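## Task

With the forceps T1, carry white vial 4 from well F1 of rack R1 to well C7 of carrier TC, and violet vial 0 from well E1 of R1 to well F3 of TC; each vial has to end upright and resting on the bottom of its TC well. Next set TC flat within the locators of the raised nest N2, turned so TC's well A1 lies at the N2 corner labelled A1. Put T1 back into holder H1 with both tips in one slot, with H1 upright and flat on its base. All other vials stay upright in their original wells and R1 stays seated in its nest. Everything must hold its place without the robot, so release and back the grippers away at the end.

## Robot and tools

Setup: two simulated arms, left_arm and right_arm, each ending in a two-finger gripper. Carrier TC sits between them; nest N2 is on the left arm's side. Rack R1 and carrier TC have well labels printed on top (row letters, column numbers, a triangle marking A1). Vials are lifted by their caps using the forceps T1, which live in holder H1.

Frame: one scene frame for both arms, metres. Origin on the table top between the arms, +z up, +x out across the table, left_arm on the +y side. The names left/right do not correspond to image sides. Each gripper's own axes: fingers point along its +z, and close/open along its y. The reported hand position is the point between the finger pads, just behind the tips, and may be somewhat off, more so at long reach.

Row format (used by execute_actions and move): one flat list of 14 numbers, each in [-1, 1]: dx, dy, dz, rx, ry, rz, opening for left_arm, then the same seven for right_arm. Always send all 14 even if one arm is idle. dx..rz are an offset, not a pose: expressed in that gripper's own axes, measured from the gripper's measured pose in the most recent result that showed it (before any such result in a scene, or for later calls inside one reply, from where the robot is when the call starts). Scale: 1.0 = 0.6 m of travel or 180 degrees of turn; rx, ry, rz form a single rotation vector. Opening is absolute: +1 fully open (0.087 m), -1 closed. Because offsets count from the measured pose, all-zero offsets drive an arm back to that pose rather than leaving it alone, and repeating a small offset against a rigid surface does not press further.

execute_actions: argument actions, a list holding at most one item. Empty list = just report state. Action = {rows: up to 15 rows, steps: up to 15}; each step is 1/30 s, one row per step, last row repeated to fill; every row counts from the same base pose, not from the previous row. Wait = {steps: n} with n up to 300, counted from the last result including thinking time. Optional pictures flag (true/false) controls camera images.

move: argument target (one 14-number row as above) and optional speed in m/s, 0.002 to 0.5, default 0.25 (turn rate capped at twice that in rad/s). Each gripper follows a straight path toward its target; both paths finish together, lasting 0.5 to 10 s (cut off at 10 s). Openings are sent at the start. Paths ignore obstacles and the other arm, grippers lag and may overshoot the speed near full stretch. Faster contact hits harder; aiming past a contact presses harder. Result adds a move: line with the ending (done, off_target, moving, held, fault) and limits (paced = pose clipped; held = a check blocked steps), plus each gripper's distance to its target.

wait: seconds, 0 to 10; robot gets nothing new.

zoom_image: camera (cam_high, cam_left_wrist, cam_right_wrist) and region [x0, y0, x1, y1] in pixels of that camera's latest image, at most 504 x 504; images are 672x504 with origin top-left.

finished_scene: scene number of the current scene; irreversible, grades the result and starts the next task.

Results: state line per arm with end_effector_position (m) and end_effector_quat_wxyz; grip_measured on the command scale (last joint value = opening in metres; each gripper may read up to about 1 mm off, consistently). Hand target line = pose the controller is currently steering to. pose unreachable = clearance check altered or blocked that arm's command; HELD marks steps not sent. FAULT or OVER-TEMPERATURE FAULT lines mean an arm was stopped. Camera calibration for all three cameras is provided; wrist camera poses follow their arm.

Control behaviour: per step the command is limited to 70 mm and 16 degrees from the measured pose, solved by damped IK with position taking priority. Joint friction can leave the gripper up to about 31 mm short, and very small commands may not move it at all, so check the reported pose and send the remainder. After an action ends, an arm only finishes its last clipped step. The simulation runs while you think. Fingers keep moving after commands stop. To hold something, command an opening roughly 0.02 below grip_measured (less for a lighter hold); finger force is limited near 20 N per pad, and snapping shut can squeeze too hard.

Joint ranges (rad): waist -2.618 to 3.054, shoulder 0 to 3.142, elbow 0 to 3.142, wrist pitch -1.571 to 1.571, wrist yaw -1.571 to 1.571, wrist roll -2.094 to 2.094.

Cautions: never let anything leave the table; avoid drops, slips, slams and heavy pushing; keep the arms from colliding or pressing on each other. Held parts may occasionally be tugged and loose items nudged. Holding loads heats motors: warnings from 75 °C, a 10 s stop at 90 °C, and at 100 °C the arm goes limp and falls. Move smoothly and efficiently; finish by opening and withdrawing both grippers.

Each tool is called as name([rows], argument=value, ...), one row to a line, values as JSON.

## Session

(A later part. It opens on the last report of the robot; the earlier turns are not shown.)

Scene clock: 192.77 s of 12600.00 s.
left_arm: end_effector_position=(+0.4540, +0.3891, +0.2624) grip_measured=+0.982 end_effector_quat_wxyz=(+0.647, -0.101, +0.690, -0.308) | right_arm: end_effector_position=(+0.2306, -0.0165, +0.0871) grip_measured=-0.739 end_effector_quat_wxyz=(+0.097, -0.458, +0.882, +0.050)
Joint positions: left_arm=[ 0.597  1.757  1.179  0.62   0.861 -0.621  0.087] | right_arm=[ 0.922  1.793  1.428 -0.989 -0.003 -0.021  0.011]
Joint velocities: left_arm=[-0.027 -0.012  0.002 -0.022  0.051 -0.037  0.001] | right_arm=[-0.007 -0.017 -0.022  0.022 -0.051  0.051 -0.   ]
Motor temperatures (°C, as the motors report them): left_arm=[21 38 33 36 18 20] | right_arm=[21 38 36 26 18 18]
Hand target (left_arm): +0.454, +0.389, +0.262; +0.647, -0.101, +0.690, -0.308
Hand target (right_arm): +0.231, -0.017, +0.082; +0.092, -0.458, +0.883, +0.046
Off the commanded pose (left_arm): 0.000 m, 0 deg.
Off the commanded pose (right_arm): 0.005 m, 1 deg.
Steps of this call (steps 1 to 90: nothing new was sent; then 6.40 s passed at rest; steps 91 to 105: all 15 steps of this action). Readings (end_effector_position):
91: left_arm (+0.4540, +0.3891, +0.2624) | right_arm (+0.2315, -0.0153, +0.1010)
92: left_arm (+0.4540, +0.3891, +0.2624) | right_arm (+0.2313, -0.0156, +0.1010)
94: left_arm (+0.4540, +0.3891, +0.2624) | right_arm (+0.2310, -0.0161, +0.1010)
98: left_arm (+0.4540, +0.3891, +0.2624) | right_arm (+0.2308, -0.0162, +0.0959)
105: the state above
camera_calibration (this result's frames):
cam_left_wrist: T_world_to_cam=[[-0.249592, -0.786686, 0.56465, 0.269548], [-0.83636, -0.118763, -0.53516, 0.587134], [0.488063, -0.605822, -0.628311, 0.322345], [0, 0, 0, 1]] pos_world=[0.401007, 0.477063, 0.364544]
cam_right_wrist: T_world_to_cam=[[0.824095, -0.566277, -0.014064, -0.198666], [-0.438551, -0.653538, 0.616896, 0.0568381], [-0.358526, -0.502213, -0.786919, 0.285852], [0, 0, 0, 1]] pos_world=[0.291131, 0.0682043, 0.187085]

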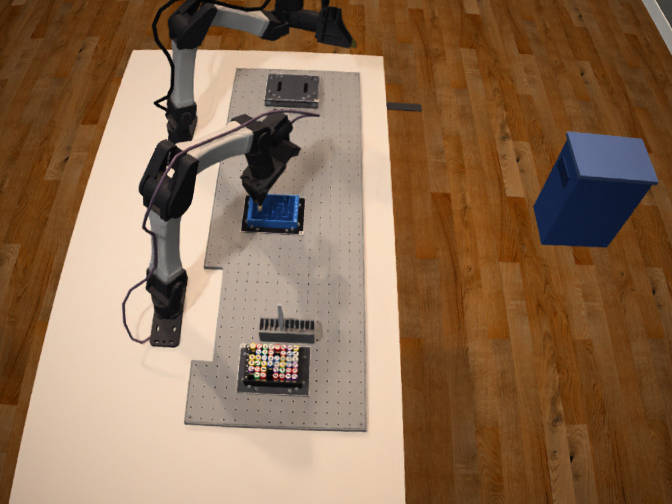

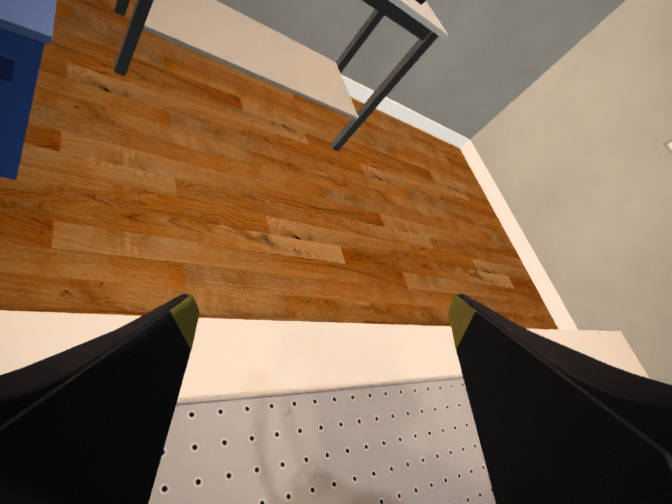

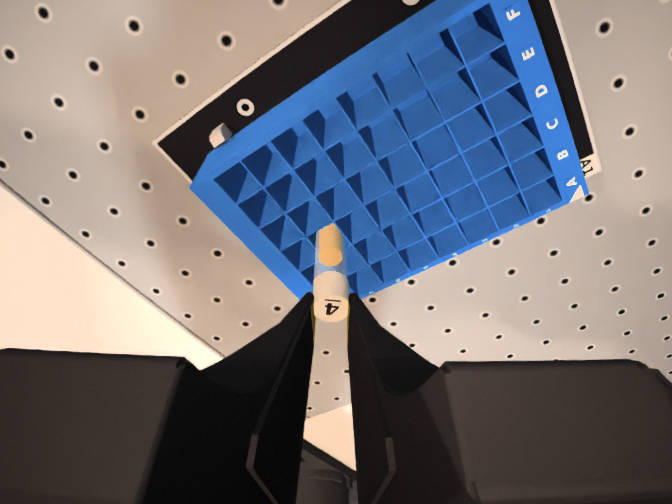

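In.

move(target=[0,0,0,0,0,0,1,0.012,0,0.045,0,0.005,0,-0.76], speed=0.03)

execute_actions([
  {"rows":[[0,0,0,0,0,0,1,0,0,0,0,0,0,-0.6]],"steps":10},
], pictures=false)

move(target=[0,0,0,0,0,0,1,0,0,-0.11,0.013,-0.015,0.05,-0.6], speed=0.1)

Scene clock: 203.87 s of 12600.00 s.
left_arm: end_effector_position=(+0.4540, +0.3891, +0.2624) grip_measured=+0.982 end_effector_quat_wxyz=(+0.647, -0.101, +0.690, -0.308) | right_arm: end_effector_position=(+0.2310, -0.0157, +0.0707) grip_measured=-0.739 end_effector_quat_wxyz=(+0.098, -0.458, +0.882, +0.051)
Joint positions: left_arm=[ 0.597  1.757  1.179  0.62   0.861 -0.621  0.087] | right_arm=[ 0.922  1.802  1.374 -0.922 -0.005 -0.021  0.011]
Joint velocities: left_arm=[-0.012  0.012  0.012  0.022  0.037 -0.022 -0.   ] | right_arm=[ 0.002 -0.027  0.012  0.007 -0.066 -0.066 -0.   ]
Motor temperatures (°C, as the motors report them): left_arm=[21 38 33 36 18 20] | right_arm=[21 38 35 26 18 18]
Hand target (left_arm): +0.454, +0.389, +0.262; +0.647, -0.101, +0.690, -0.308
Hand target (right_arm): +0.230, -0.018, +0.059; +0.090, -0.458, +0.883, +0.046
Off the commanded pose (left_arm): 0.000 m, 0 deg.
Off the commanded pose (right_arm): 0.012 m, 1 deg.
After step 90, 6.80 s passed at rest.
move: off_target (right_arm)
camera_calibration (this result's frames):
cam_left_wrist: T_world_to_cam=[[-0.249592, -0.786686, 0.56465, 0.269548], [-0.83636, -0.118763, -0.53516, 0.587134], [0.488063, -0.605822, -0.628311, 0.322345], [0, 0, 0, 1]] pos_world=[0.401007, 0.477063, 0.364544]
cam_right_wrist: T_world_to_cam=[[0.824252, -0.566022, -0.015069, -0.198683], [-0.439087, -0.655757, 0.614154, 0.0678827], [-0.357507, -0.499601, -0.789042, 0.273417], [0, 0, 0, 1]] pos_world=[0.29132, 0.0686551, 0.171054]

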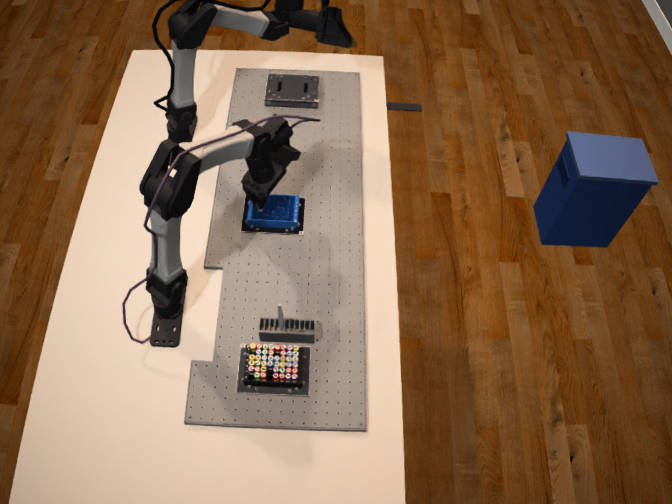

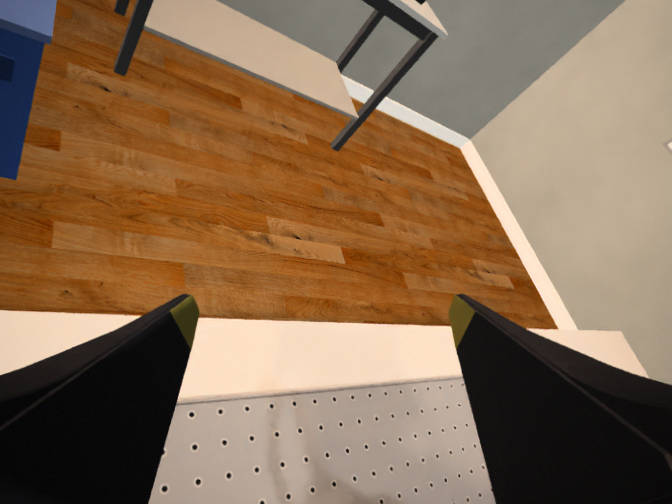

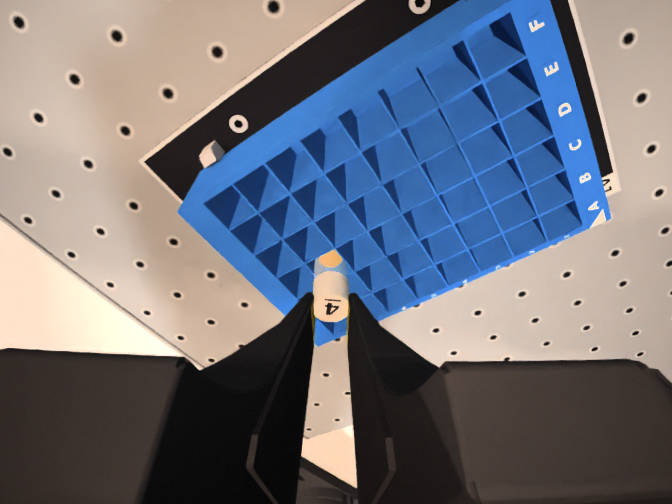

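Scene clock: 204.20 s of 12600.00 s.
left_arm: end_effector_position=(+0.4540, +0.3891, +0.2624) grip_measured=+0.982 end_effector_quat_wxyz=(+0.647, -0.101, +0.690, -0.308) | right_arm: end_effector_position=(+0.2310, -0.0157, +0.0707) grip_measured=-0.600 end_effector_quat_wxyz=(+0.098, -0.458, +0.882, +0.051)
Joint positions: left_arm=[ 0.597  1.757  1.179  0.62   0.861 -0.621  0.087] | right_arm=[ 0.922  1.802  1.374 -0.922 -0.005 -0.021  0.017]
Joint velocities: left_arm=[-0.007  0.002 -0.007  0.051 -0.022  0.007 -0.001] | right_arm=[ 0.007  0.007 -0.007 -0.051  0.007  0.066 -0.001]
Motor temperatures (°C, as the motors report them): left_arm=[21 38 33 36 18 20] | right_arm=[21 38 35 26 18 18]
Hand target (left_arm): +0.454, +0.389, +0.262; +0.647, -0.101, +0.690, -0.308
Hand target (right_arm): +0.231, -0.016, +0.071; +0.098, -0.458, +0.882, +0.051
Off the commanded pose (left_arm): 0.000 m, 0 deg.
Off the commanded pose (right_arm): 0.000 m, 0 deg.
Steps of this call (steps 1 to 10: all 10 steps of this action). Readings (end_effector_position):
1: left_arm (+0.4540, +0.3891, +0.2624) | right_arm (+0.2310, -0.0157, +0.0707)
2: left_arm (+0.4540, +0.3891, +0.2624) | right_arm (+0.2310, -0.0157, +0.0707)
4: left_arm (+0.4540, +0.3891, +0.2624) | right_arm (+0.2310, -0.0157, +0.0707)
8: left_arm (+0.4540, +0.3891, +0.2624) | right_arm (+0.2310, -0.0157, +0.0707)
10: the state above

Scene clock: 205.80 s of 12600.00 s.
left_arm: end_effector_position=(+0.4540, +0.3891, +0.2624) grip_measured=+0.982 end_effector_quat_wxyz=(+0.647, -0.101, +0.690, -0.308) | right_arm: end_effector_position=(+0.2225, -0.0258, +0.1288) grip_measured=-0.600 end_effector_quat_wxyz=(+0.119, -0.387, +0.913, +0.055)
Joint positions: left_arm=[ 0.597  1.757  1.179  0.62   0.861 -0.621  0.087] | right_arm=[ 0.922  1.695  1.475 -1.09   0.027  0.132  0.017]
Joint velocities: left_arm=[ 0.002  0.012 -0.017 -0.022 -0.066  0.007 -0.   ] | right_arm=[-0.002  0.022 -0.002 -0.022 -0.037  0.066  0.   ]
Motor temperatures (°C, as the motors report them): left_arm=[21 38 33 36 18 20] | right_arm=[21 38 36 26 18 18]
Hand target (left_arm): +0.454, +0.389, +0.262; +0.647, -0.101, +0.690, -0.308
Hand target (right_arm): +0.223, -0.026, +0.135; +0.124, -0.384, +0.914, +0.052
Off the commanded pose (left_arm): 0.000 m, 0 deg.
Off the commanded pose (right_arm): 0.007 m, 1 deg.
move: done
camera_calibration (this result's frames):
cam_left_wrist: T_world_to_cam=[[-0.249592, -0.786686, 0.56465, 0.269548], [-0.83636, -0.118763, -0.53516, 0.587134], [0.488063, -0.605822, -0.628311, 0.322345], [0, 0, 0, 1]] pos_world=[0.401007, 0.477063, 0.364544]
cam_right_wrist: T_world_to_cam=[[0.727217, -0.686025, -0.0229119, -0.177038], [-0.548764, -0.601117, 0.580961, 0.0520414], [-0.412327, -0.409912, -0.813609, 0.32887], [0, 0, 0, 1]] pos_world=[0.292906, 0.0446379, 0.233281]

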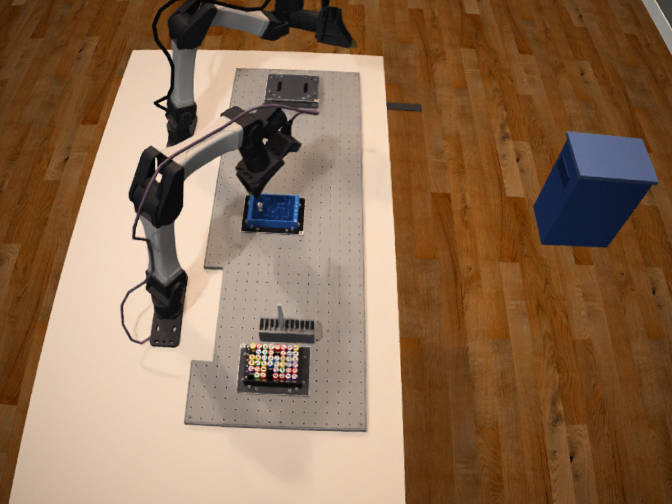

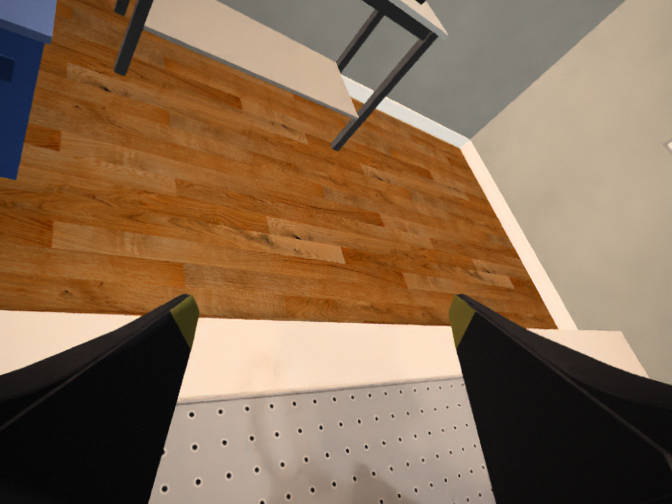

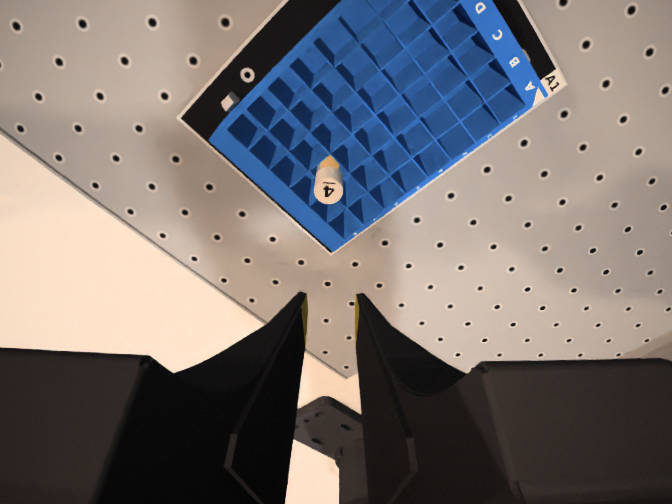

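move(target=[0,0,0,0,0,0,1,0.40,-0.36,-0.153,0,0,0,-0.68])

move(target=[0,0,0,0,0,0,1,0.11,-0.176,0.055,0,0,0,-0.68], speed=0.15)

Scene clock: 219.50 s of 12600.00 s.
left_arm: end_effector_position=(+0.4540, +0.3891, +0.2624) grip_measured=+0.982 end_effector_quat_wxyz=(+0.647, -0.101, +0.690, -0.308) | right_arm: end_effector_position=(+0.2056, -0.3609, +0.1565) grip_measured=-0.680 end_effector_quat_wxyz=(+0.123, -0.389, +0.912, +0.037)
Joint positions: left_arm=[ 0.597  1.757  1.179  0.62   0.861 -0.621  0.087] | right_arm=[-0.396  1.215  1.171 -1.404 -0.226 -1.174  0.014]
Joint velocities: left_arm=[ 0.012 -0.007  0.017 -0.081  0.007  0.051  0.   ] | right_arm=[-0.002 -0.007 -0.002 -0.066 -0.022 -0.081 -0.   ]
Motor temperatures (°C, as the motors report them): left_arm=[21 38 33 36 18 20] | right_arm=[21 38 37 25 18 18]
Hand target (left_arm): +0.454, +0.389, +0.262; +0.647, -0.101, +0.690, -0.308
Hand target (right_arm): +0.206, -0.361, +0.159; +0.123, -0.387, +0.913, +0.044
Off the commanded pose (left_arm): 0.000 m, 0 deg.
Off the commanded pose (right_arm): 0.006 m, 2 deg.
After step 90, 8.57 s passed at rest.
move: done
camera_calibration (this result's frames):
cam_left_wrist: T_world_to_cam=[[-0.249592, -0.786686, 0.56465, 0.269548], [-0.83636, -0.118763, -0.53516, 0.587134], [0.488063, -0.605822, -0.628311, 0.322345], [0, 0, 0, 1]] pos_world=[0.401007, 0.477063, 0.364544]
cam_right_wrist: T_world_to_cam=[[0.726915, -0.6866, 0.0132581, -0.399787], [-0.561509, -0.583143, 0.58707, -0.166721], [-0.395351, -0.434194, -0.809428, 0.194191], [0, 0, 0, 1]] pos_world=[0.27377, -0.2874, 0.260361]

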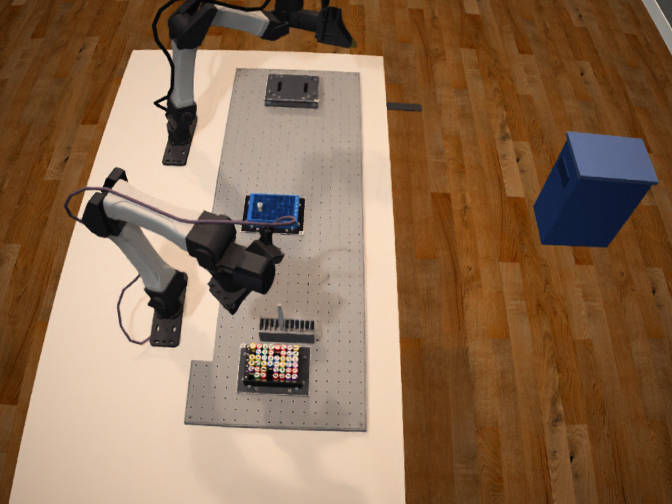

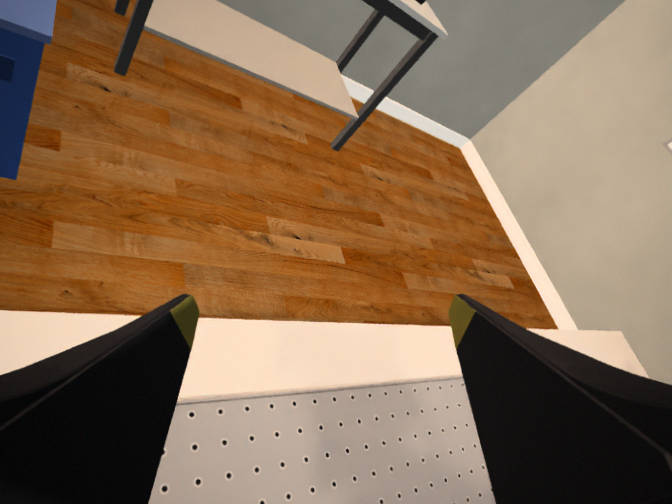

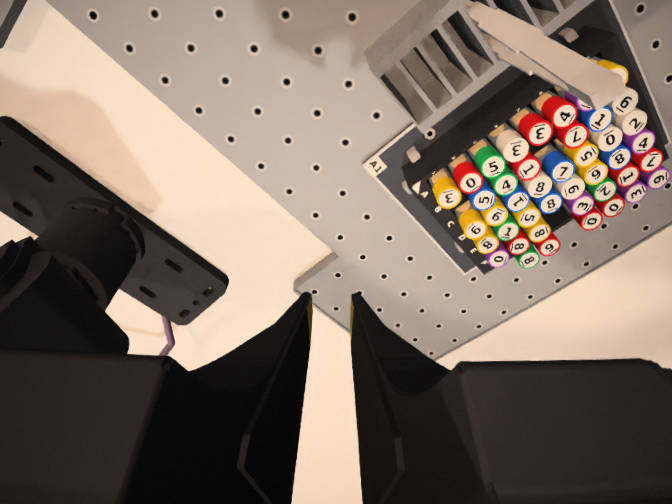

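Scene clock: 220.83 s of 12600.00 s.
left_arm: end_effector_position=(+0.4540, +0.3891, +0.2624) grip_measured=+0.982 end_effector_quat_wxyz=(+0.647, -0.101, +0.690, -0.308) | right_arm: end_effector_position=(+0.2374, -0.4692, +0.1091) grip_measured=-0.680 end_effector_quat_wxyz=(+0.110, -0.388, +0.914, +0.043)
Joint positions: left_arm=[ 0.597  1.757  1.179  0.62   0.861 -0.621  0.087] | right_arm=[-0.72   1.57   1.274 -1.252 -0.236 -1.506  0.014]
Joint velocities: left_arm=[-0.002 -0.007 -0.007  0.007 -0.022 -0.037 -0.   ] | right_arm=[-0.007 -0.007  0.002 -0.051  0.037 -0.154 -0.001]
Motor temperatures (°C, as the motors report them): left_arm=[21 38 33 36 18 20] | right_arm=[21 38 37 25 18 18]
Hand target (left_arm): +0.454, +0.389, +0.262; +0.647, -0.101, +0.690, -0.308
Hand target (right_arm): +0.244, -0.476, +0.112; +0.121, -0.389, +0.913, +0.034
Off the commanded pose (left_arm): 0.000 m, 0 deg.
Off the commanded pose (right_arm): 0.009 m, 2 deg.
move: done
camera_calibration (this result's frames):
cam_left_wrist: T_world_to_cam=[[-0.249592, -0.786686, 0.56465, 0.269548], [-0.83636, -0.118763, -0.53516, 0.587134], [0.488063, -0.605822, -0.628311, 0.322345], [0, 0, 0, 1]] pos_world=[0.401007, 0.477063, 0.364544]
cam_right_wrist: T_world_to_cam=[[0.726607, -0.687012, -0.00752819, -0.494497], [-0.545596, -0.583632, 0.601414, -0.189688], [-0.417572, -0.432884, -0.798902, 0.126088], [0, 0, 0, 1]] pos_world=[0.308463, -0.395852, 0.211091]

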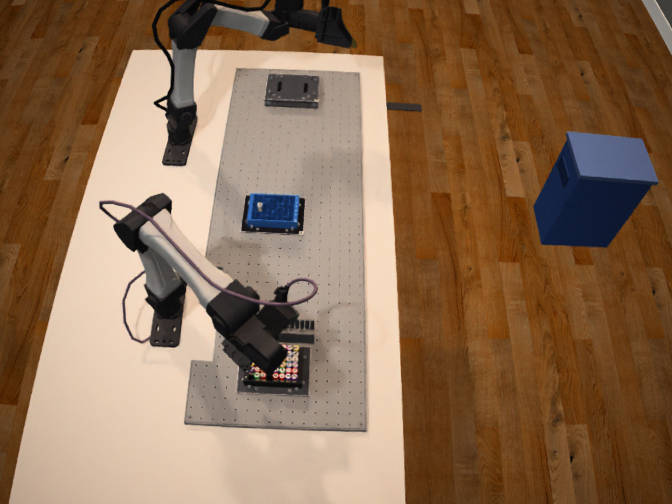

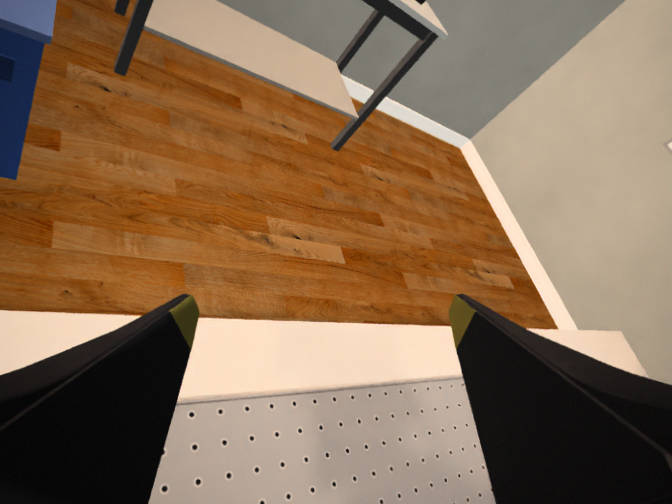

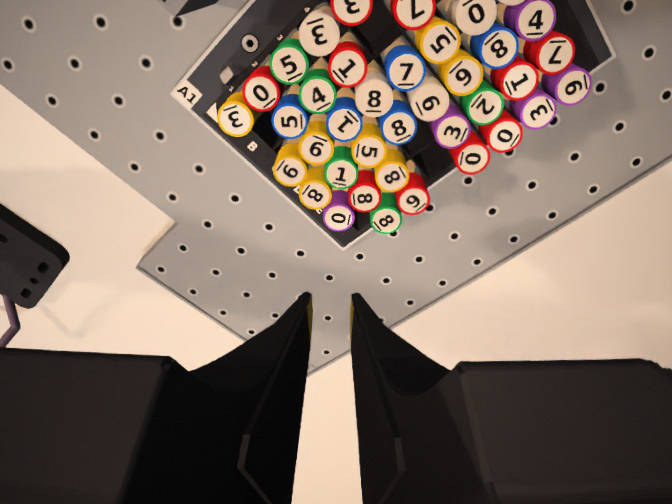

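move(target=[0,0,0,0,0,0,1,0.022,0.002,0.082,0,0,0,-0.68], speed=0.06)

Scene clock: 226.70 s of 12600.00 s.
left_arm: end_effector_position=(+0.4540, +0.3891, +0.2624) grip_measured=+0.982 end_effector_quat_wxyz=(+0.647, -0.101, +0.690, -0.308) | right_arm: end_effector_position=(+0.2392, -0.4705, +0.0679) grip_measured=-0.680 end_effector_quat_wxyz=(+0.115, -0.390, +0.913, +0.034)
Joint positions: left_arm=[ 0.597  1.757  1.179  0.62   0.861 -0.621  0.087] | right_arm=[-0.72   1.58   1.118 -1.066 -0.237 -1.509  0.014]
Joint velocities: left_arm=[-0.017  0.012 -0.002 -0.007  0.022  0.007 -0.001] | right_arm=[ 0.012  0.022  0.002 -0.007  0.007 -0.022  0.   ]
Motor temperatures (°C, as the motors report them): left_arm=[21 38 33 37 18 20] | right_arm=[21 38 37 25 18 18]
Hand target (left_arm): +0.454, +0.389, +0.262; +0.647, -0.101, +0.690, -0.308
Hand target (right_arm): +0.235, -0.469, +0.059; +0.110, -0.388, +0.914, +0.043
Off the commanded pose (left_arm): 0.000 m, 0 deg.
Off the commanded pose (right_arm): 0.010 m, 1 deg.
After step 90, 1.50 s passed at rest.
move: done
camera_calibration (this result's frames):
cam_left_wrist: T_world_to_cam=[[-0.249592, -0.786686, 0.56465, 0.269548], [-0.83636, -0.118763, -0.53516, 0.587134], [0.488063, -0.605822, -0.628311, 0.322345], [0, 0, 0, 1]] pos_world=[0.401007, 0.477063, 0.364544]
cam_right_wrist: T_world_to_cam=[[0.728354, -0.685065, 0.0136366, -0.497942], [-0.554041, -0.577107, 0.599988, -0.159537], [-0.403161, -0.444559, -0.799893, 0.0844576], [0, 0, 0, 1]] pos_world=[0.308338, -0.395647, 0.170068]

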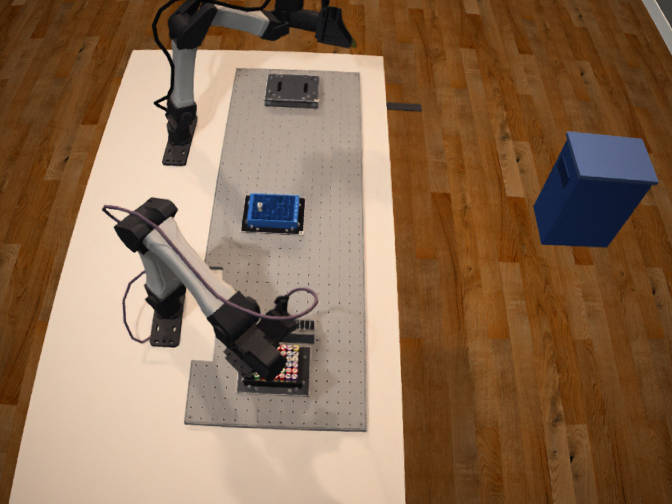

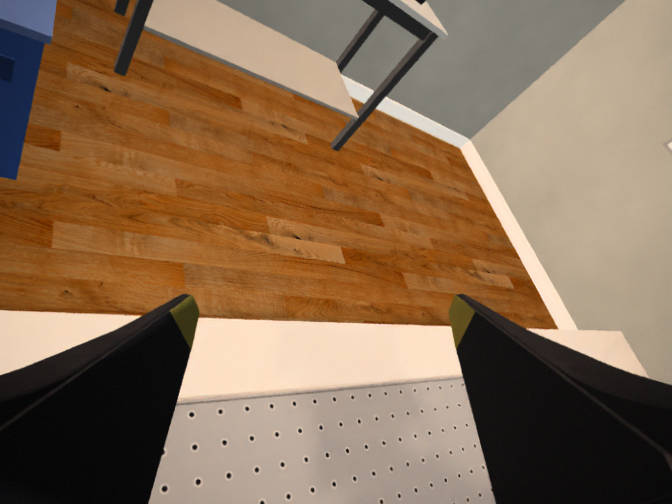

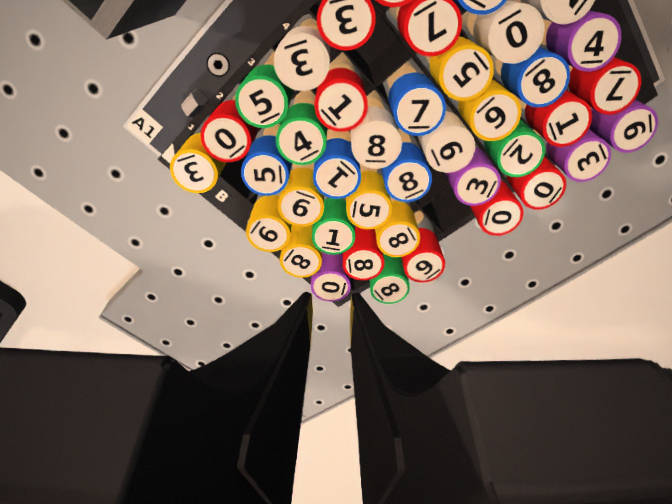

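move(target=[0,0,0,0,0,0,1,-0.022,0,0.0055,0,0,0,-0.68], speed=0.02)

Scene clock: 232.97 s of 12600.00 s.
left_arm: end_effector_position=(+0.4540, +0.3891, +0.2624) grip_measured=+0.982 end_effector_quat_wxyz=(+0.647, -0.101, +0.690, -0.308) | right_arm: end_effector_position=(+0.2447, -0.4618, +0.0678) grip_measured=-0.680 end_effector_quat_wxyz=(+0.114, -0.388, +0.914, +0.037)
Joint positions: left_arm=[ 0.597  1.757  1.179  0.62   0.861 -0.621  0.087] | right_arm=[-0.683  1.58   1.118 -1.064 -0.236 -1.467  0.014]
Joint velocities: left_arm=[-0.012 -0.002  0.012  0.007  0.007  0.007  0.   ] | right_arm=[ 0.002  0.017  0.007 -0.007 -0.051  0.022  0.   ]
Motor temperatures (°C, as the motors report them): left_arm=[21 38 33 37 18 20] | right_arm=[21 37 36 25 18 18]
Hand target (left_arm): +0.454, +0.389, +0.262; +0.647, -0.101, +0.690, -0.308
Hand target (right_arm): +0.248, -0.460, +0.068; +0.116, -0.390, +0.913, +0.034
Off the commanded pose (left_arm): 0.000 m, 0 deg.
Off the commanded pose (right_arm): 0.004 m, 0 deg.
After step 90, 2.37 s passed at rest.
move: done
camera_calibration (this result's frames):
cam_left_wrist: T_world_to_cam=[[-0.249592, -0.786686, 0.56465, 0.269548], [-0.83636, -0.118763, -0.53516, 0.587134], [0.488063, -0.605822, -0.628311, 0.322345], [0, 0, 0, 1]] pos_world=[0.401007, 0.477063, 0.364544]
cam_right_wrist: T_world_to_cam=[[0.726318, -0.687335, 0.00583798, -0.496026], [-0.552591, -0.578838, 0.599658, -0.152577], [-0.408786, -0.438768, -0.800235, 0.094599], [0, 0, 0, 1]] pos_world=[0.314631, -0.387746, 0.170091]

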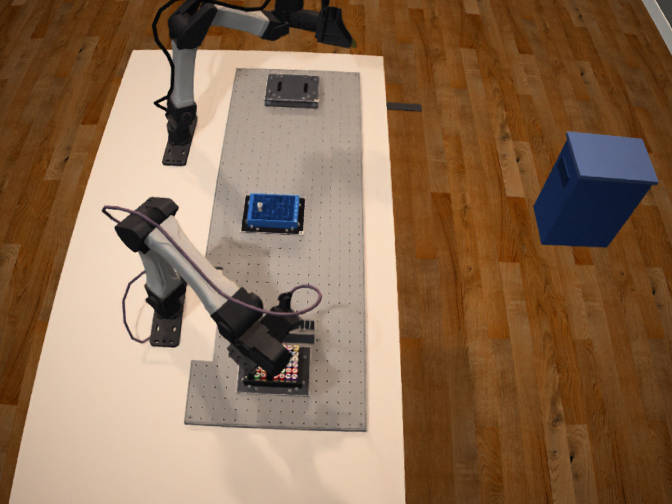

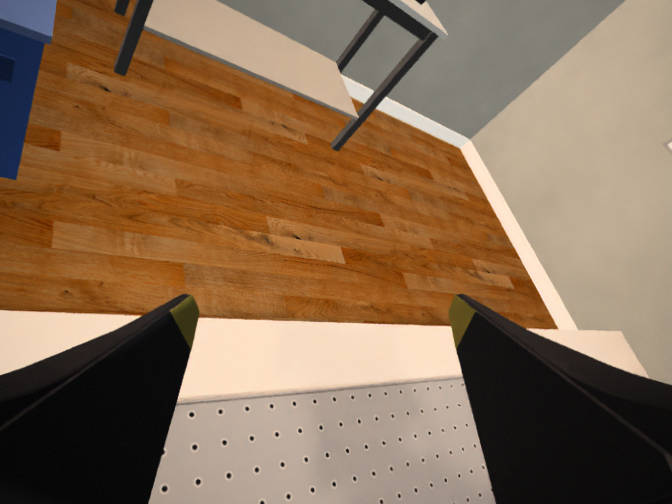

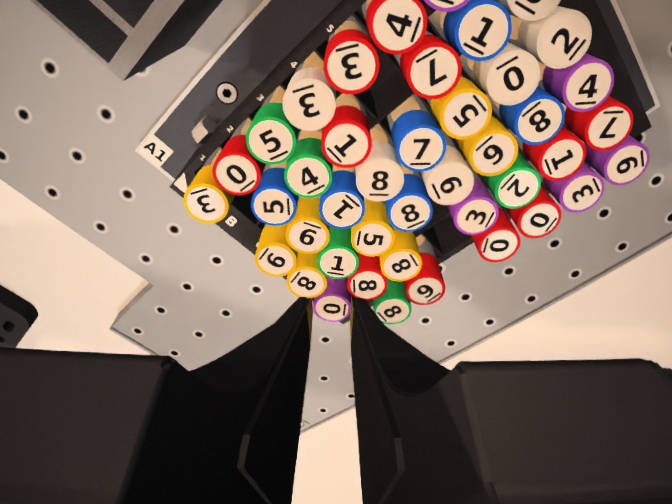

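execute_actions([
  {"rows":[[0,0,0,0,0,0,1,0,0,0,0,0,0,-0.7],[0,0,0,0,0,0,1,0,0,0,0,0,0,-0.71],[0,0,0,0,0,0,1,0,0,0,0,0,0,-0.72],[0,0,0,0,0,0,1,0,0,0,0,0,0,-0.73],[0,0,0,0,0,0,1,0,0,0,0,0,0,-0.74],[0,0,0,0,0,0,1,0,0,0,0,0,0,-0.76]],"steps":15},
], pictures=false)

move(target=[0,0,0,0,0,0,1,-0.011,0,-0.048,0,0,0,-0.76], speed=0.04)

Scene clock: 247.43 s of 12600.00 s.
left_arm: end_effector_position=(+0.4540, +0.3891, +0.2624) grip_measured=+0.982 end_effector_quat_wxyz=(+0.647, -0.101, +0.690, -0.308) | right_arm: end_effector_position=(+0.2449, -0.4619, +0.0678) grip_measured=-0.742 end_effector_quat_wxyz=(+0.114, -0.387, +0.914, +0.037)
Joint positions: left_arm=[ 0.597  1.757  1.179  0.62   0.861 -0.621  0.087] | right_arm=[-0.683  1.58   1.118 -1.063 -0.236 -1.465  0.011]
Joint velocities: left_arm=[ 0.012  0.007 -0.002 -0.037  0.022 -0.037  0.   ] | right_arm=[ 0.012 -0.002  0.002 -0.066  0.022 -0.081 -0.   ]
Motor temperatures (°C, as the motors report them): left_arm=[21 38 33 37 18 20] | right_arm=[21 37 36 25 18 18]
Hand target (left_arm): +0.454, +0.389, +0.262; +0.647, -0.101, +0.690, -0.308
Hand target (right_arm): +0.245, -0.462, +0.068; +0.114, -0.388, +0.914, +0.037
Off the commanded pose (left_arm): 0.000 m, 0 deg.
Off the commanded pose (right_arm): 0.000 m, 0 deg.
Steps of this call (steps 1 to 90: nothing new was sent; then 10.97 s passed at rest; steps 91 to 105: all 15 steps of this action). Readings (end_effector_position):
91: left_arm (+0.4540, +0.3891, +0.2624) | right_arm (+0.2447, -0.4618, +0.0678)
92: left_arm (+0.4540, +0.3891, +0.2624) | right_arm (+0.2448, -0.4619, +0.0678)
94: left_arm (+0.4540, +0.3891, +0.2624) | right_arm (+0.2449, -0.4619, +0.0678)
98: left_arm (+0.4540, +0.3891, +0.2624) | right_arm (+0.2449, -0.4619, +0.0678)
105: the state above

Scene clock: 248.73 s of 12600.00 s.
left_arm: end_effector_position=(+0.4540, +0.3891, +0.2624) grip_measured=+0.982 end_effector_quat_wxyz=(+0.647, -0.101, +0.690, -0.308) | right_arm: end_effector_position=(+0.2442, -0.4615, +0.0898) grip_measured=-0.742 end_effector_quat_wxyz=(+0.112, -0.387, +0.914, +0.040)
Joint positions: left_arm=[ 0.597  1.757  1.179  0.62   0.861 -0.621  0.087] | right_arm=[-0.683  1.57   1.197 -1.16  -0.236 -1.465  0.011]
Joint velocities: left_arm=[ 0.002 -0.002  0.002  0.037 -0.051  0.022  0.001] | right_arm=[-0.022 -0.002  0.012  0.037 -0.066 -0.037 -0.   ]
Motor temperatures (°C, as the motors report them): left_arm=[21 38 33 37 18 20] | right_arm=[21 37 36 25 18 18]
Hand target (left_arm): +0.454, +0.389, +0.262; +0.647, -0.101, +0.690, -0.308
Hand target (right_arm): +0.244, -0.462, +0.097; +0.114, -0.387, +0.914, +0.037
Off the commanded pose (left_arm): 0.000 m, 0 deg.
Off the commanded pose (right_arm): 0.008 m, 0 deg.
move: done
camera_calibration (this result's frames):
cam_left_wrist: T_world_to_cam=[[-0.249592, -0.786686, 0.56465, 0.269548], [-0.83636, -0.118763, -0.53516, 0.587134], [0.488063, -0.605822, -0.628311, 0.322345], [0, 0, 0, 1]] pos_world=[0.401007, 0.477063, 0.364544]
cam_right_wrist: T_world_to_cam=[[0.724789, -0.688968, -0.00188793, -0.495224], [-0.550118, -0.580365, 0.600456, -0.167202], [-0.414791, -0.434165, -0.799656, 0.115622], [0, 0, 0, 1]] pos_world=[0.314911, -0.388033, 0.19192]

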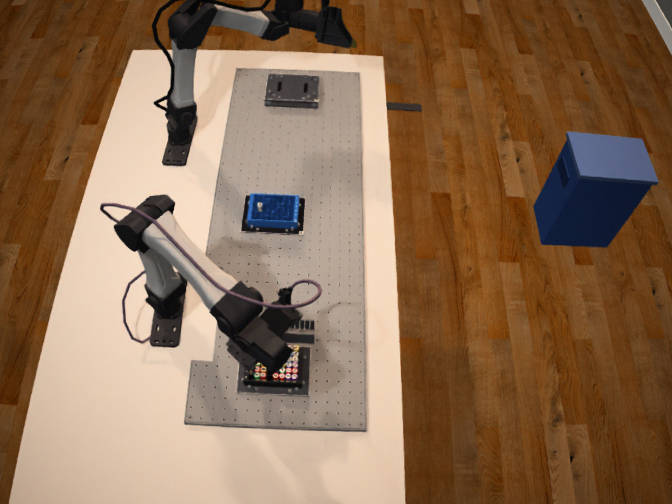

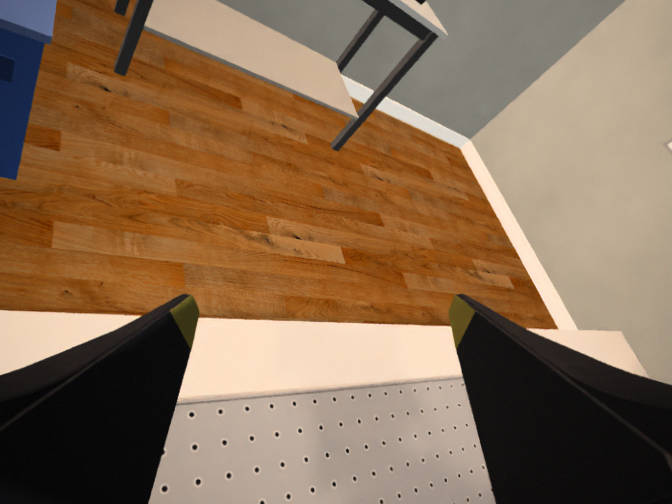

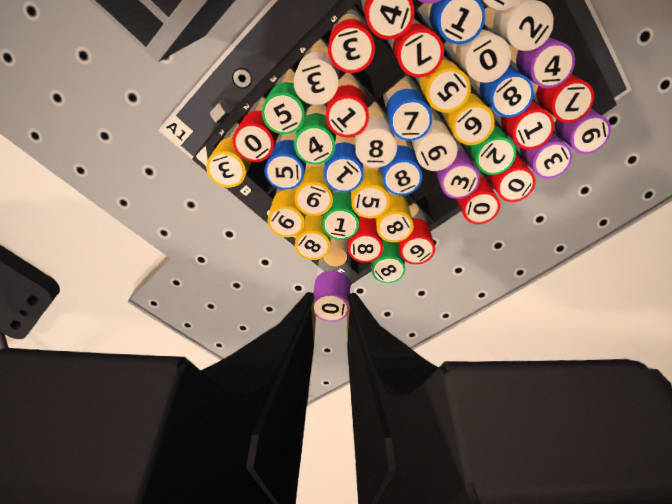

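move(target=[0,0,0,0,0,0,1,-0.027,0,-0.12,0,0,0,-0.76], speed=0.08)

move(target=[0,0,0,0,0,0,1,-0.11,0.21,0.027,0,0,0,-0.76], speed=0.15)

move(target=[0.257,-0.033,-0.22,-0.209,0.412,0.087,1,-0.48,0.305,0.16,-0.006,0,-0.025,-0.76], speed=0.25)

Scene clock: 266.50 s of 12600.00 s.
left_arm: end_effector_position=(+0.4540, +0.3891, +0.2624) grip_measured=+0.982 end_effector_quat_wxyz=(+0.647, -0.101, +0.690, -0.308) | right_arm: end_effector_position=(+0.2441, -0.4614, +0.1596) grip_measured=-0.742 end_effector_quat_wxyz=(+0.112, -0.387, +0.914, +0.040)
Joint positions: left_arm=[ 0.597  1.757  1.179  0.62   0.861 -0.621  0.087] | right_arm=[-0.683  1.57   1.475 -1.437 -0.236 -1.465  0.011]
Joint velocities: left_arm=[-0.002 -0.002 -0.007 -0.037  0.037 -0.007 -0.   ] | right_arm=[-0.022  0.002 -0.002 -0.022 -0.007  0.022 -0.001]
Motor temperatures (°C, as the motors report them): left_arm=[21 38 33 37 18 20] | right_arm=[21 37 37 24 19 18]
Hand target (left_arm): +0.454, +0.389, +0.262; +0.647, -0.101, +0.690, -0.308
Hand target (right_arm): +0.244, -0.462, +0.164; +0.112, -0.387, +0.914, +0.040
Off the commanded pose (left_arm): 0.000 m, 0 deg.
Off the commanded pose (right_arm): 0.004 m, 0 deg.
After step 90, 13.30 s passed at rest.
move: done
camera_calibration (this result's frames):
cam_left_wrist: T_world_to_cam=[[-0.249592, -0.786686, 0.56465, 0.269548], [-0.83636, -0.118763, -0.53516, 0.587134], [0.488063, -0.605822, -0.628311, 0.322345], [0, 0, 0, 1]] pos_world=[0.401007, 0.477063, 0.364544]
cam_right_wrist: T_world_to_cam=[[0.72479, -0.688969, -0.000748233, -0.495148], [-0.550657, -0.579938, 0.600374, -0.2088], [-0.414073, -0.434733, -0.799719, 0.171028], [0, 0, 0, 1]] pos_world=[0.314719, -0.387881, 0.261762]

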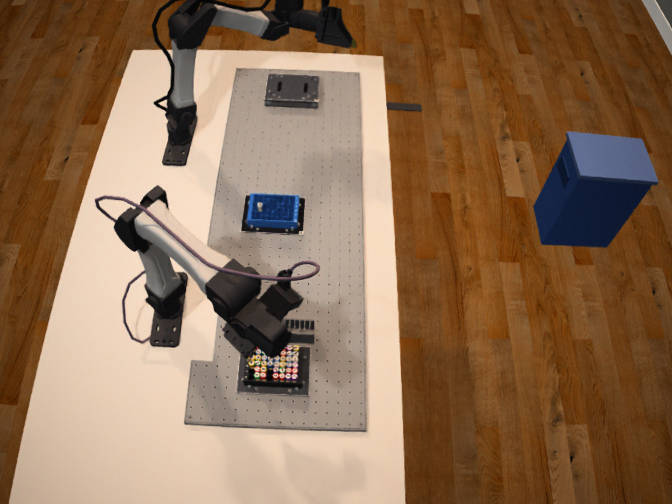

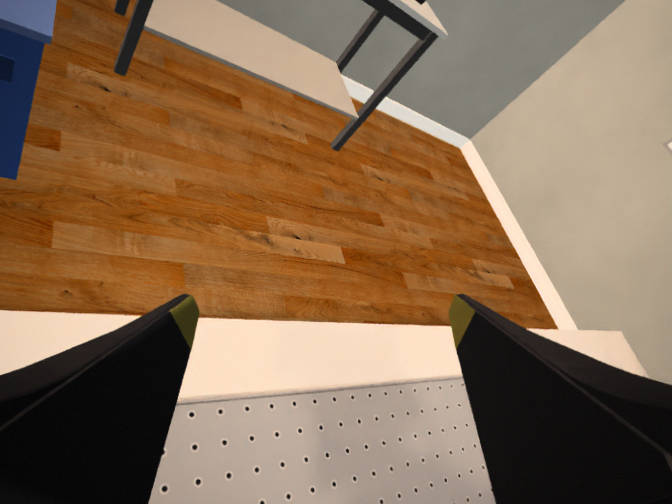

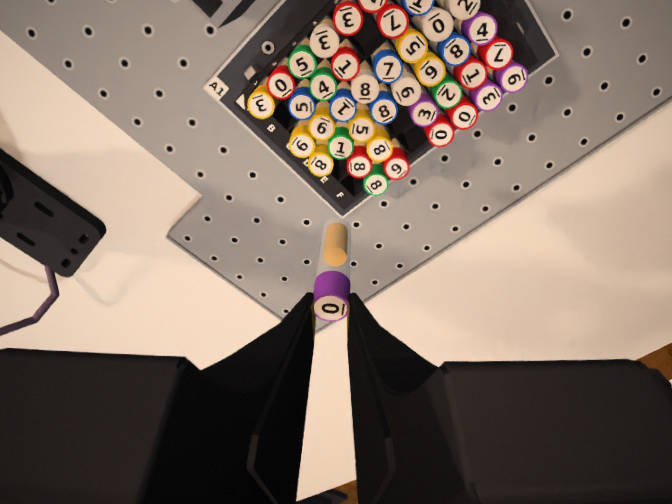

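Scene clock: 268.07 s of 12600.00 s.
left_arm: end_effector_position=(+0.4540, +0.3891, +0.2624) grip_measured=+0.982 end_effector_quat_wxyz=(+0.647, -0.101, +0.690, -0.308) | right_arm: end_effector_position=(+0.2019, -0.3245, +0.1629) grip_measured=-0.742 end_effector_quat_wxyz=(+0.119, -0.386, +0.914, +0.048)
Joint positions: left_arm=[ 0.597  1.757  1.179  0.62   0.861 -0.621  0.087] | right_arm=[-0.221  1.175  1.172 -1.425 -0.214 -0.991  0.011]
Joint velocities: left_arm=[-0.002 -0.002 -0.007 -0.081 -0.007 -0.066  0.   ] | right_arm=[-0.017 -0.012 -0.007 -0.022 -0.022  0.022 -0.   ]
Motor temperatures (°C, as the motors report them): left_arm=[21 38 33 37 18 20] | right_arm=[21 37 37 24 18 18]
Hand target (left_arm): +0.454, +0.389, +0.262; +0.647, -0.101, +0.690, -0.308
Hand target (right_arm): +0.199, -0.324, +0.158; +0.114, -0.387, +0.914, +0.044
Off the commanded pose (left_arm): 0.000 m, 0 deg.
Off the commanded pose (right_arm): 0.005 m, 1 deg.
move: done
camera_calibration (this result's frames):
cam_left_wrist: T_world_to_cam=[[-0.249592, -0.786686, 0.56465, 0.269548], [-0.83636, -0.118763, -0.53516, 0.587134], [0.488063, -0.605822, -0.628311, 0.322345], [0, 0, 0, 1]] pos_world=[0.401007, 0.477063, 0.364544]
cam_right_wrist: T_world_to_cam=[[0.72507, -0.688595, -0.0105033, -0.368596], [-0.553988, -0.592257, 0.585089, -0.155433], [-0.40911, -0.418412, -0.810901, 0.22182], [0, 0, 0, 1]] pos_world=[0.271899, -0.253058, 0.266945]

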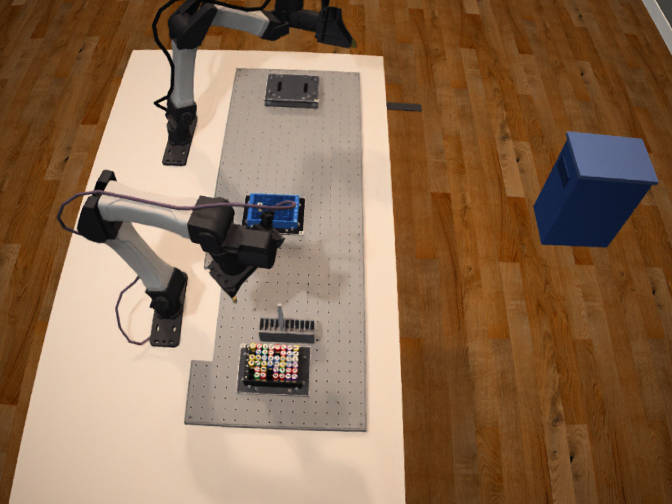

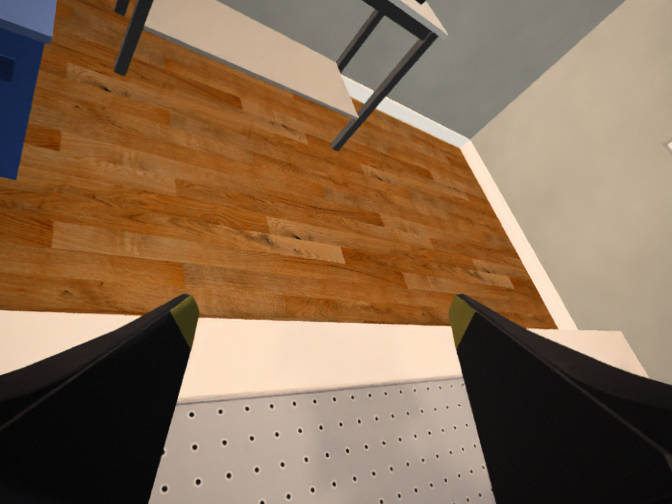

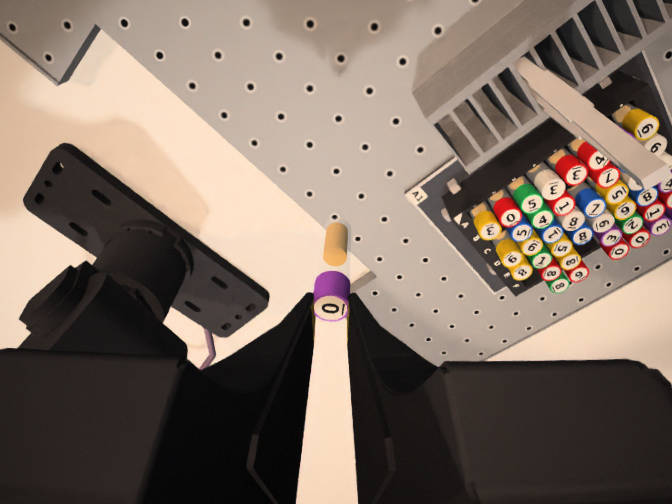

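Scene clock: 271.57 s of 12600.00 s.
left_arm: end_effector_position=(+0.2988, +0.3311, +0.1434) grip_measured=+0.982 end_effector_quat_wxyz=(+0.084, +0.011, +0.996, -0.004) | right_arm: end_effector_position=(+0.2765, +0.0215, +0.1407) grip_measured=-0.742 end_effector_quat_wxyz=(+0.117, -0.422, +0.896, +0.068)
Joint positions: left_arm=[ 0.243  1.82   1.688 -1.276  0.045  0.227  0.087] | right_arm=[ 0.875  1.973  1.875 -1.202 -0.02   0.012  0.011]
Joint velocities: left_arm=[ 0.002  0.002 -0.002  0.022 -0.037 -0.037 -0.001] | right_arm=[-0.007  0.017 -0.002 -0.022 -0.051 -0.007 -0.   ]
Motor temperatures (°C, as the motors report them): left_arm=[21 38 33 37 18 20] | right_arm=[21 37 37 24 18 18]
Hand target (left_arm): +0.300, +0.330, +0.143; +0.076, +0.012, +0.997, -0.002
Hand target (right_arm): +0.275, +0.022, +0.140; +0.114, -0.422, +0.897, +0.060
Off the commanded pose (left_arm): 0.003 m, 1 deg.
Off the commanded pose (right_arm): 0.006 m, 2 deg.
move: done
camera_calibration (this result's frames):
cam_left_wrist: T_world_to_cam=[[-0.0105836, -0.999944, 0.000771793, 0.332481], [-0.749107, 0.00843993, 0.662395, 0.146866], [-0.662365, 0.00643235, -0.749154, 0.44661], [0, 0, 0, 1]] pos_world=[0.409356, 0.32835, 0.23704]
cam_right_wrist: T_world_to_cam=[[0.780157, -0.624479, -0.037162, -0.197569], [-0.495057, -0.652606, 0.573606, 0.0904126], [-0.382457, -0.429105, -0.818288, 0.373016], [0, 0, 0, 1]] pos_world=[0.341557, 0.0956895, 0.246031]

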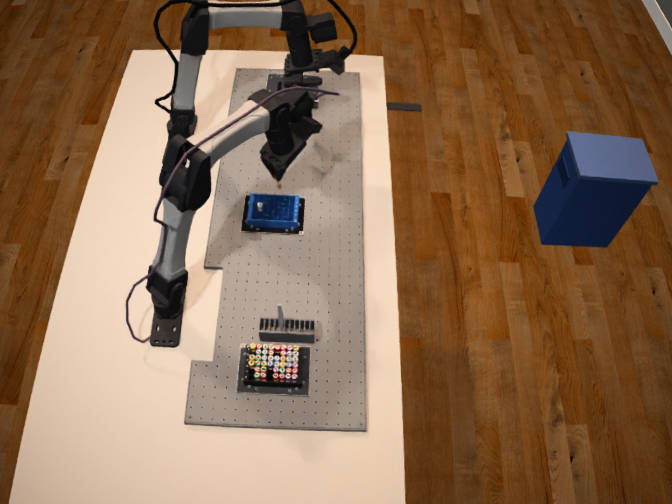

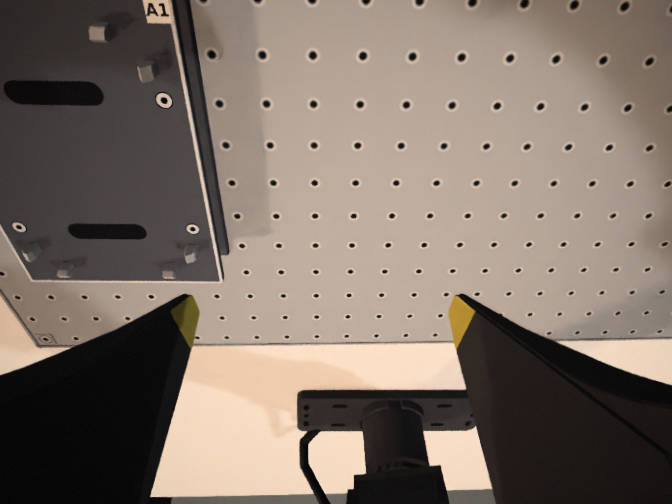

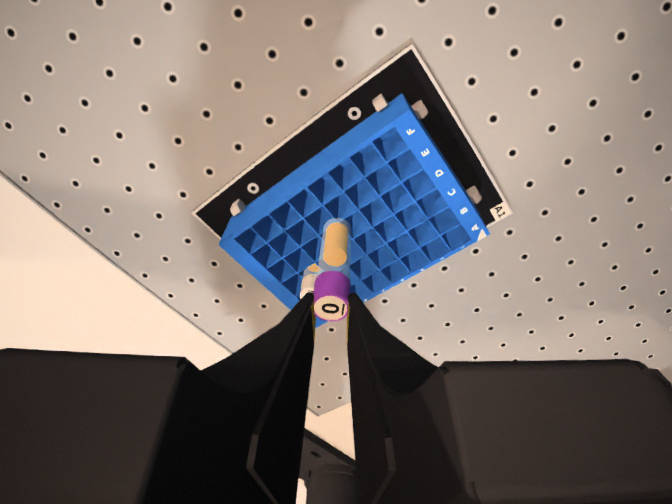

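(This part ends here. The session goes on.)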